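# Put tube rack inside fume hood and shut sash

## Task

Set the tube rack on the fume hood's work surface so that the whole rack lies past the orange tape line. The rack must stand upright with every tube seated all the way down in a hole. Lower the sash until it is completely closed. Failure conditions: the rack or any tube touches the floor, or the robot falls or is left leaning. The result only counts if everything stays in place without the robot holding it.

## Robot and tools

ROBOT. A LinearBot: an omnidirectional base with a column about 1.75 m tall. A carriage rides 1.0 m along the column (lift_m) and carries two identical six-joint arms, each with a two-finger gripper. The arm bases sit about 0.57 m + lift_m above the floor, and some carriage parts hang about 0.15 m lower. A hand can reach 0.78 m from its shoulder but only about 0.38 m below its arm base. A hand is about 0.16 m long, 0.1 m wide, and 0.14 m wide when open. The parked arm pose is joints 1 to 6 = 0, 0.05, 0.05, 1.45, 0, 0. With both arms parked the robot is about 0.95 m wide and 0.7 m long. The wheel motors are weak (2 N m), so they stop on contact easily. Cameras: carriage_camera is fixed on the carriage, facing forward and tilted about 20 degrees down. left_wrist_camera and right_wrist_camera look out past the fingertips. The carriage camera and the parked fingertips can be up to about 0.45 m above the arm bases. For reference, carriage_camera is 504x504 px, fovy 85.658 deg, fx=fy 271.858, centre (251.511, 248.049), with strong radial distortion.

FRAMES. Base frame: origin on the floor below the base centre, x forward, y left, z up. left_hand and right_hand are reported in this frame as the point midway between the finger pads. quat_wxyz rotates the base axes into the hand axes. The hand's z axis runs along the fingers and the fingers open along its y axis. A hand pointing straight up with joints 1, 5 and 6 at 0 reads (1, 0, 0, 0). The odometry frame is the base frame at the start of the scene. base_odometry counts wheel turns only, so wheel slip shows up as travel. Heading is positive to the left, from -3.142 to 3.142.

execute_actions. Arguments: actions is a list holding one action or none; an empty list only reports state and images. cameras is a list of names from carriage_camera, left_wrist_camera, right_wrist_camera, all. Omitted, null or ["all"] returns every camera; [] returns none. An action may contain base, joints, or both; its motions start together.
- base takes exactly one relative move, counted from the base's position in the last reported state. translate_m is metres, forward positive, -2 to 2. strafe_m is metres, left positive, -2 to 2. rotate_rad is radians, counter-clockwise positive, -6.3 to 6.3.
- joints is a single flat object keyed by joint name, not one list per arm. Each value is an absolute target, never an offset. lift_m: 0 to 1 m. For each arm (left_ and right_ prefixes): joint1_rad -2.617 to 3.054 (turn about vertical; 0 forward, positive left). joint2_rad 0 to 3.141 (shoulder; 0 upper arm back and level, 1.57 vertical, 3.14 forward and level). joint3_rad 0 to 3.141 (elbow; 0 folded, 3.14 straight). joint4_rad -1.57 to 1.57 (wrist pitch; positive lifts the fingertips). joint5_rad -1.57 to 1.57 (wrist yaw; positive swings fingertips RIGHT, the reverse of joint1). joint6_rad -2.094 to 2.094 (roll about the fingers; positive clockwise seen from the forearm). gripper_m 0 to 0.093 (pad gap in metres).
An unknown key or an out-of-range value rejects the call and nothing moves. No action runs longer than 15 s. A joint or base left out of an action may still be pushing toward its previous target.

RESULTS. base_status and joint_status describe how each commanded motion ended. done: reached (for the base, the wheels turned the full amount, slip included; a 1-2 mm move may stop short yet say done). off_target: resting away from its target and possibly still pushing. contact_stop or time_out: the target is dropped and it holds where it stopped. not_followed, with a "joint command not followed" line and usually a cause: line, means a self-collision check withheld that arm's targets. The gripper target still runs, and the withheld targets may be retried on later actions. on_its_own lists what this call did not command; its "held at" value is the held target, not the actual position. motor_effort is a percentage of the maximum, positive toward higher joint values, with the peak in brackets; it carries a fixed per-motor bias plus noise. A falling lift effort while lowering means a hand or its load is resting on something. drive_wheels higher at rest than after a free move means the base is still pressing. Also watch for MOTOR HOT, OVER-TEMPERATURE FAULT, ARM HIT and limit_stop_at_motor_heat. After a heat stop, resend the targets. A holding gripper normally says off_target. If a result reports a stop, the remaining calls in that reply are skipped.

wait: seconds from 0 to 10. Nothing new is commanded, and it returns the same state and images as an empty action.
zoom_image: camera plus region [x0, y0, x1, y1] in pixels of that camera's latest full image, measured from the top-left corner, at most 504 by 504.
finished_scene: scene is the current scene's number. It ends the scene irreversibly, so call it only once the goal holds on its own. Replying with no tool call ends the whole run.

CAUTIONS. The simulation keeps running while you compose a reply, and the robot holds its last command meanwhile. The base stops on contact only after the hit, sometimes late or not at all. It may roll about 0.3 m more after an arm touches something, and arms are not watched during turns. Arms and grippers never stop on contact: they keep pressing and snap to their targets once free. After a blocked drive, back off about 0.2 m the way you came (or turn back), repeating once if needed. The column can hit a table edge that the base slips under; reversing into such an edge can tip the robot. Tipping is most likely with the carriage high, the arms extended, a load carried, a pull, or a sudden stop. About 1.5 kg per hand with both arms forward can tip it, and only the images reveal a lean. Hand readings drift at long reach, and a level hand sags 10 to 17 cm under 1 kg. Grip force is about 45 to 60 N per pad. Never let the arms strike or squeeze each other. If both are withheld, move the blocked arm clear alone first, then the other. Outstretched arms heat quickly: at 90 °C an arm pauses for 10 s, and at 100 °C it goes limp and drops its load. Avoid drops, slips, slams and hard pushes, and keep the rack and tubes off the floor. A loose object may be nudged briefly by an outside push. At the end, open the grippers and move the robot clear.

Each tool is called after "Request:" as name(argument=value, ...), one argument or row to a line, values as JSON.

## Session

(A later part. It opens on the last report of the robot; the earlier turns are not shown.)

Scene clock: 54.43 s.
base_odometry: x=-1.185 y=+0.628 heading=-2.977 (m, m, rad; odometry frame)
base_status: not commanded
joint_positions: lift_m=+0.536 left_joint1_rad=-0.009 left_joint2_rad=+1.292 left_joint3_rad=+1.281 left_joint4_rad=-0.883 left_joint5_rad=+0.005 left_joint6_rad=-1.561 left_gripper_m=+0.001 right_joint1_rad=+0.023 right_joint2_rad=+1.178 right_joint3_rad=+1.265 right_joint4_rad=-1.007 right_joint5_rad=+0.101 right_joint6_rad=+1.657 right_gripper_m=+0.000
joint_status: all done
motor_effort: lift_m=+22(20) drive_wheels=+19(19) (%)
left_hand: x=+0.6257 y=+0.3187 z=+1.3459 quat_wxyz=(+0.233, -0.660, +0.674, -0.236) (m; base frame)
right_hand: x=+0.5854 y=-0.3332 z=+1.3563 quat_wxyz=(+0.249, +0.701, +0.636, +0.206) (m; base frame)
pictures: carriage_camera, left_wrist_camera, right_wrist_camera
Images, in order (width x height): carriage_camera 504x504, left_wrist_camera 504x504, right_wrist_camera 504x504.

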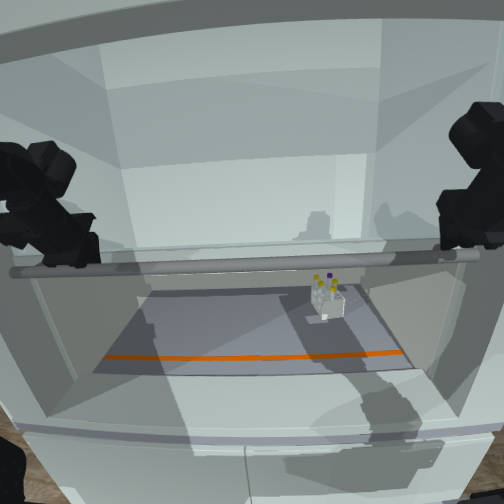

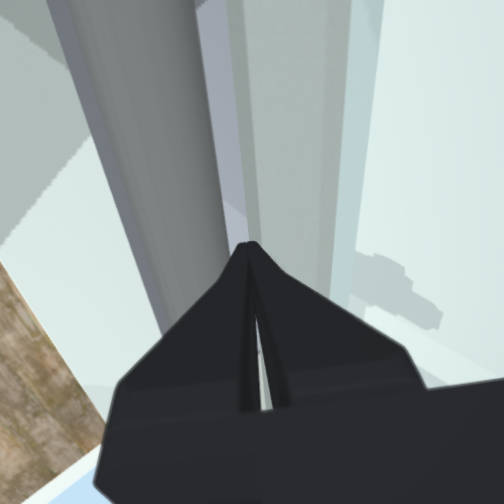

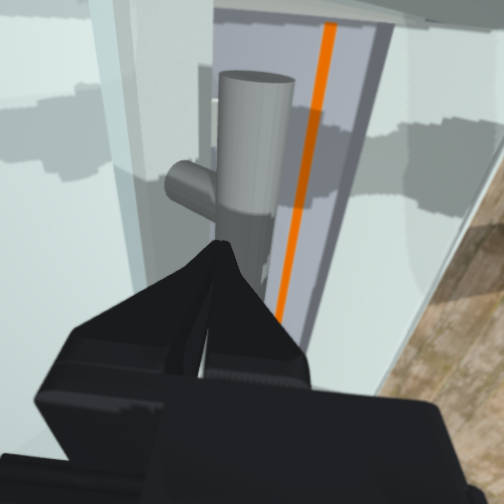

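Request:
execute_actions(
  actions=[
    {"joints":{"lift_m":0.59,"right_joint1_rad":0.22,"right_joint2_rad":1.2,"right_joint3_rad":1.2}},
  ],
  cameras=[],
)

Request:
execute_actions(
  actions=[
    {"joints":{"lift_m":0.52}},
  ],
)

Scene clock: 55.50 s.
base_odometry: x=-1.185 y=+0.628 heading=-2.977 (m, m, rad; odometry frame)
base_status: not commanded
joint_positions: lift_m=+0.590 left_joint1_rad=-0.009 left_joint2_rad=+1.293 left_joint3_rad=+1.281 left_joint4_rad=-0.889 left_joint5_rad=+0.005 left_joint6_rad=-1.561 left_gripper_m=+0.001 right_joint1_rad=+0.216 right_joint2_rad=+1.193 right_joint3_rad=+1.207 right_joint4_rad=-0.912 right_joint5_rad=+0.007 right_joint6_rad=+1.582 right_gripper_m=+0.000
joint_status: all done
motor_effort: lift_m=+32(38) drive_wheels=+9(20) (%)
left_hand: x=+0.6248 y=+0.3188 z=+1.3990 quat_wxyz=(+0.231, -0.661, +0.675, -0.234) (m; base frame)
right_hand: x=+0.5915 y=-0.2554 z=+1.3972 quat_wxyz=(+0.208, +0.596, +0.732, +0.256) (m; base frame)
pictures: none
No camera images: the call's "cameras" was empty. Leave "cameras" out to get every camera's image.

Scene clock: 56.30 s.
base_odometry: x=-1.185 y=+0.628 heading=-2.977 (m, m, rad; odometry frame)
base_status: not commanded
joint_positions: lift_m=+0.520 left_joint1_rad=-0.009 left_joint2_rad=+1.293 left_joint3_rad=+1.288 left_joint4_rad=-0.846 left_joint5_rad=+0.005 left_joint6_rad=-1.561 left_gripper_m=+0.001 right_joint1_rad=+0.216 right_joint2_rad=+1.188 right_joint3_rad=+1.209 right_joint4_rad=-0.809 right_joint5_rad=+0.008 right_joint6_rad=+1.580 right_gripper_m=+0.000
joint_status: all done
motor_effort: lift_m=+23(22) drive_wheels=+7(9) (%)
left_hand: x=+0.6337 y=+0.3187 z=+1.3390 quat_wxyz=(+0.248, -0.655, +0.669, -0.251) (m; base frame)
right_hand: x=+0.6097 y=-0.2515 z=+1.3470 quat_wxyz=(+0.241, +0.584, +0.717, +0.296) (m; base frame)
pictures: carriage_camera, left_wrist_camera, right_wrist_camera
Images, in order (width x height): carriage_camera 504x504, left_wrist_camera 504x504, right_wrist_camera 504x504.

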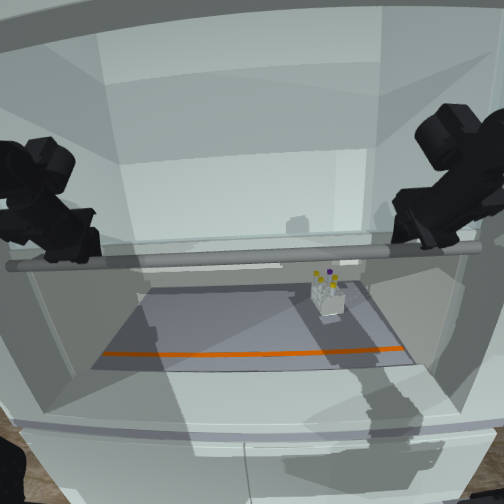

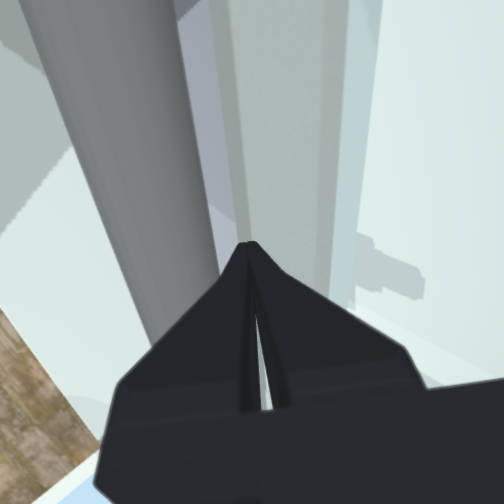

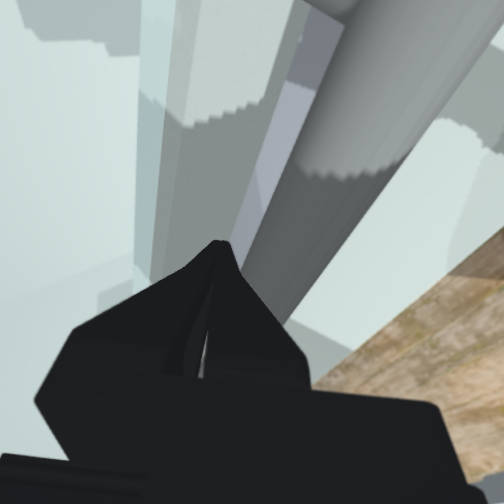

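Request:
execute_actions(
  actions=[
    {"joints":{"lift_m":0.45}},
  ],
  cameras=["carriage_camera"],
)

Request:
execute_actions(
  actions=[
    {"joints":{"lift_m":0.37}},
  ],
  cameras=["carriage_camera"],
)

Request:
execute_actions(
  actions=[
    {"joints":{"lift_m":0.29}},
  ],
  cameras=["carriage_camera"],
)

Request:
execute_actions(
  actions=[
    {"joints":{"lift_m":0.21}},
  ],
  cameras=["carriage_camera"],
)

Scene clock: 57.73 s.
base_odometry: x=-1.185 y=+0.628 heading=-2.977 (m, m, rad; odometry frame)
base_status: not commanded
joint_positions: lift_m=+0.450 left_joint1_rad=-0.009 left_joint2_rad=+1.284 left_joint3_rad=+1.320 left_joint4_rad=-0.838 left_joint5_rad=+0.005 left_joint6_rad=-1.562 left_gripper_m=+0.001 right_joint1_rad=+0.216 right_joint2_rad=+1.185 right_joint3_rad=+1.245 right_joint4_rad=-0.803 right_joint5_rad=+0.009 right_joint6_rad=+1.587 right_gripper_m=+0.000
joint_status: all done
motor_effort: lift_m=+23(23) drive_wheels=+6(8) (%)
left_hand: x=+0.6377 y=+0.3187 z=+1.2866 quat_wxyz=(+0.264, -0.649, +0.662, -0.267) (m; base frame)
right_hand: x=+0.6139 y=-0.2507 z=+1.2941 quat_wxyz=(+0.253, +0.581, +0.708, +0.313) (m; base frame)
pictures: carriage_camera
Images, in order (width x height): carriage_camera 504x504.

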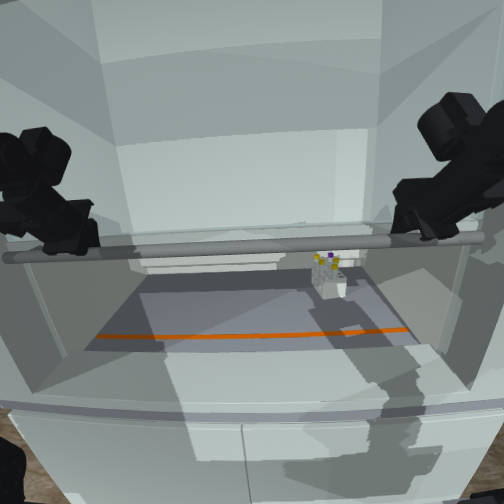

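Scene clock: 58.93 s.
base_odometry: x=-1.185 y=+0.628 heading=-2.977 (m, m, rad; odometry frame)
base_status: not commanded
joint_positions: lift_m=+0.370 left_joint1_rad=-0.009 left_joint2_rad=+1.290 left_joint3_rad=+1.313 left_joint4_rad=-0.869 left_joint5_rad=+0.004 left_joint6_rad=-1.563 left_gripper_m=+0.001 right_joint1_rad=+0.216 right_joint2_rad=+1.187 right_joint3_rad=+1.232 right_joint4_rad=-0.825 right_joint5_rad=+0.009 right_joint6_rad=+1.585 right_gripper_m=+0.000
joint_status: all done
motor_effort: lift_m=+23(23) drive_wheels=+8(10) (%)
left_hand: x=+0.6322 y=+0.3189 z=+1.1967 quat_wxyz=(+0.249, -0.655, +0.667, -0.252) (m; base frame)
right_hand: x=+0.6092 y=-0.2518 z=+1.2038 quat_wxyz=(+0.242, +0.585, +0.714, +0.299) (m; base frame)
pictures: carriage_camera
Images, in order (width x height): carriage_camera 504x504.

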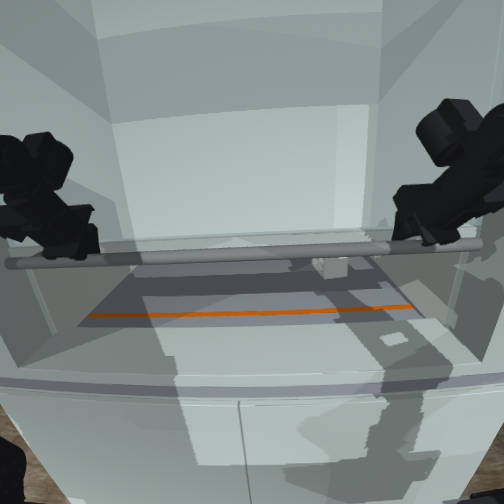

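Scene clock: 60.13 s.
base_odometry: x=-1.185 y=+0.628 heading=-2.977 (m, m, rad; odometry frame)
base_status: not commanded
joint_positions: lift_m=+0.290 left_joint1_rad=-0.009 left_joint2_rad=+1.287 left_joint3_rad=+1.316 left_joint4_rad=-0.854 left_joint5_rad=+0.004 left_joint6_rad=-1.563 left_gripper_m=+0.001 right_joint1_rad=+0.216 right_joint2_rad=+1.186 right_joint3_rad=+1.236 right_joint4_rad=-0.812 right_joint5_rad=+0.009 right_joint6_rad=+1.586 right_gripper_m=+0.000
joint_status: all done
motor_effort: lift_m=+23(22) drive_wheels=+7(9) (%)
left_hand: x=+0.6349 y=+0.3189 z=+1.1211 quat_wxyz=(+0.256, -0.652, +0.665, -0.259) (m; base frame)
right_hand: x=+0.6117 y=-0.2513 z=+1.1282 quat_wxyz=(+0.247, +0.583, +0.711, +0.306) (m; base frame)
pictures: carriage_camera
Images, in order (width x height): carriage_camera 504x504.

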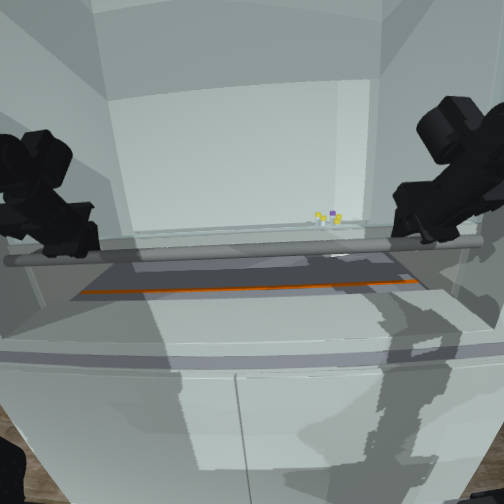

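Scene clock: 61.33 s.
base_odometry: x=-1.185 y=+0.628 heading=-2.977 (m, m, rad; odometry frame)
base_status: not commanded
joint_positions: lift_m=+0.210 left_joint1_rad=-0.009 left_joint2_rad=+1.288 left_joint3_rad=+1.315 left_joint4_rad=-0.861 left_joint5_rad=+0.004 left_joint6_rad=-1.563 left_gripper_m=+0.001 right_joint1_rad=+0.216 right_joint2_rad=+1.187 right_joint3_rad=+1.234 right_joint4_rad=-0.818 right_joint5_rad=+0.009 right_joint6_rad=+1.585 right_gripper_m=+0.000
joint_status: all done
motor_effort: lift_m=+23(19) drive_wheels=+7(9) (%)
left_hand: x=+0.6336 y=+0.3189 z=+1.0391 quat_wxyz=(+0.253, -0.654, +0.666, -0.256) (m; base frame)
right_hand: x=+0.6106 y=-0.2515 z=+1.0462 quat_wxyz=(+0.245, +0.584, +0.712, +0.303) (m; base frame)
pictures: carriage_camera
Images, in order (width x height): carriage_camera 504x504.

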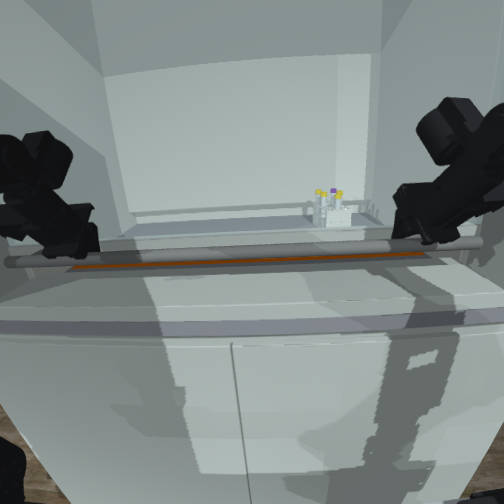

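Request:
execute_actions(
  actions=[
    {"joints":{"lift_m":0.15}},
  ],
  cameras=[],
)

Request:
execute_actions(
  actions=[
    {"joints":{"lift_m":0.11}},
  ],
)

Scene clock: 62.53 s.
base_odometry: x=-1.185 y=+0.628 heading=-2.977 (m, m, rad; odometry frame)
base_status: not commanded
joint_positions: lift_m=+0.150 left_joint1_rad=-0.009 left_joint2_rad=+1.284 left_joint3_rad=+1.321 left_joint4_rad=-0.835 left_joint5_rad=+0.003 left_joint6_rad=-1.562 left_gripper_m=+0.001 right_joint1_rad=+0.216 right_joint2_rad=+1.185 right_joint3_rad=+1.245 right_joint4_rad=-0.799 right_joint5_rad=+0.010 right_joint6_rad=+1.587 right_gripper_m=+0.000
joint_status: all done
motor_effort: lift_m=+23(25) drive_wheels=+6(8) (%)
left_hand: x=+0.6383 y=+0.3190 z=+0.9876 quat_wxyz=(+0.265, -0.649, +0.661, -0.268) (m; base frame)
right_hand: x=+0.6145 y=-0.2507 z=+0.9950 quat_wxyz=(+0.254, +0.581, +0.707, +0.314) (m; base frame)
pictures: none
No camera images: the call's "cameras" was empty. Leave "cameras" out to get every camera's image.

Scene clock: 63.23 s.
base_odometry: x=-1.185 y=+0.628 heading=-2.977 (m, m, rad; odometry frame)
base_status: not commanded
joint_positions: lift_m=+0.111 left_joint1_rad=-0.009 left_joint2_rad=+1.229 left_joint3_rad=+1.345 left_joint4_rad=-0.785 left_joint5_rad=+0.003 left_joint6_rad=-1.563 left_gripper_m=+0.001 right_joint1_rad=+0.216 right_joint2_rad=+1.145 right_joint3_rad=+1.253 right_joint4_rad=-0.708 right_joint5_rad=+0.010 right_joint6_rad=+1.607 right_gripper_m=+0.000
joint_status: all done
motor_effort: lift_m=+19(15) drive_wheels=+8(8) (%)
left_hand: x=+0.6396 y=+0.3190 z=+0.9855 quat_wxyz=(+0.307, -0.631, +0.642, -0.309) (m; base frame)
right_hand: x=+0.6219 y=-0.2492 z=+0.9894 quat_wxyz=(+0.289, +0.568, +0.678, +0.366) (m; base frame)
pictures: carriage_camera, left_wrist_camera, right_wrist_camera
Images, in order (width x height): carriage_camera 504x504, left_wrist_camera 504x504, right_wrist_camera 504x504.

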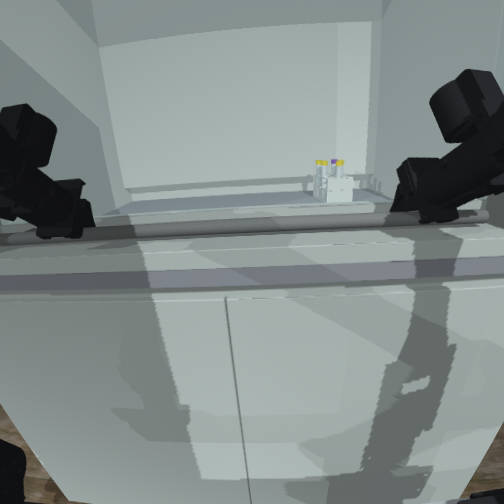

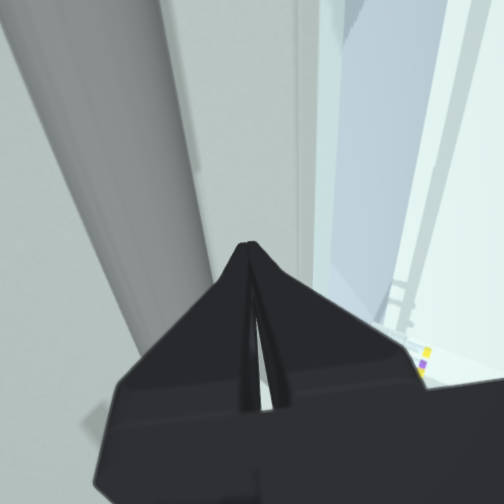

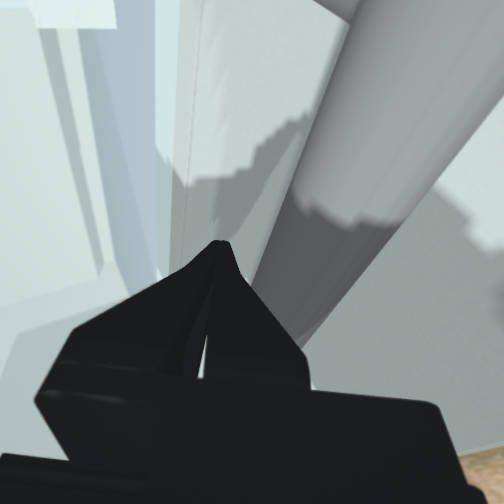

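Request:
execute_actions(
  actions=[
    {"joints":{"lift_m":0.27}},
  ],
  cameras=[],
)

Request:
execute_actions(
  actions=[
    {"base":{"translate_m":-0.45}},
  ],
  cameras=["carriage_camera"],
)

Scene clock: 64.60 s.
base_odometry: x=-1.185 y=+0.628 heading=-2.977 (m, m, rad; odometry frame)
base_status: not commanded
joint_positions: lift_m=+0.270 left_joint1_rad=-0.009 left_joint2_rad=+1.296 left_joint3_rad=+1.306 left_joint4_rad=-0.880 left_joint5_rad=+0.003 left_joint6_rad=-1.563 left_gripper_m=+0.001 right_joint1_rad=+0.216 right_joint2_rad=+1.192 right_joint3_rad=+1.216 right_joint4_rad=-0.896 right_joint5_rad=+0.007 right_joint6_rad=+1.580 right_gripper_m=+0.000
joint_status: all done
motor_effort: lift_m=+32(39) drive_wheels=+7(9) (%)
left_hand: x=+0.6302 y=+0.3191 z=+1.0893 quat_wxyz=(+0.242, -0.658, +0.670, -0.244) (m; base frame)
right_hand: x=+0.5957 y=-0.2544 z=+1.0837 quat_wxyz=(+0.216, +0.593, +0.728, +0.266) (m; base frame)
pictures: none
No camera images: the call's "cameras" was empty. Leave "cameras" out to get every camera's image.

Scene clock: 67.67 s.
base_odometry: x=-0.741 y=+0.702 heading=-2.977 (m, m, rad; odometry frame)
base_status: done
joint_positions: lift_m=+0.270 left_joint1_rad=-0.009 left_joint2_rad=+1.296 left_joint3_rad=+1.306 left_joint4_rad=-0.884 left_joint5_rad=+0.003 left_joint6_rad=-1.563 left_gripper_m=+0.001 right_joint1_rad=+0.216 right_joint2_rad=+1.192 right_joint3_rad=+1.216 right_joint4_rad=-0.900 right_joint5_rad=+0.004 right_joint6_rad=+1.580 right_gripper_m=+0.000
joint_status: not commanded
motor_effort: lift_m=+32(32) drive_wheels=-5(60) (%)
left_hand: x=+0.6294 y=+0.3191 z=+1.0886 quat_wxyz=(+0.240, -0.659, +0.671, -0.243) (m; base frame)
right_hand: x=+0.5947 y=-0.2541 z=+1.0830 quat_wxyz=(+0.214, +0.593, +0.730, +0.265) (m; base frame)
pictures: carriage_camera
Images, in order (width x height): carriage_camera 504x504.

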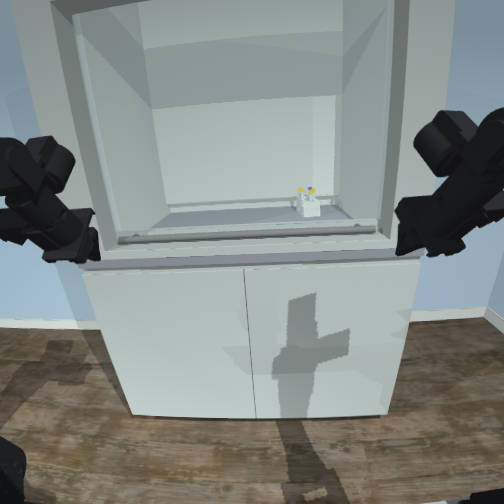

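Request:
finished_scene(
  scene=2,
)

The scene is finished: the task was done.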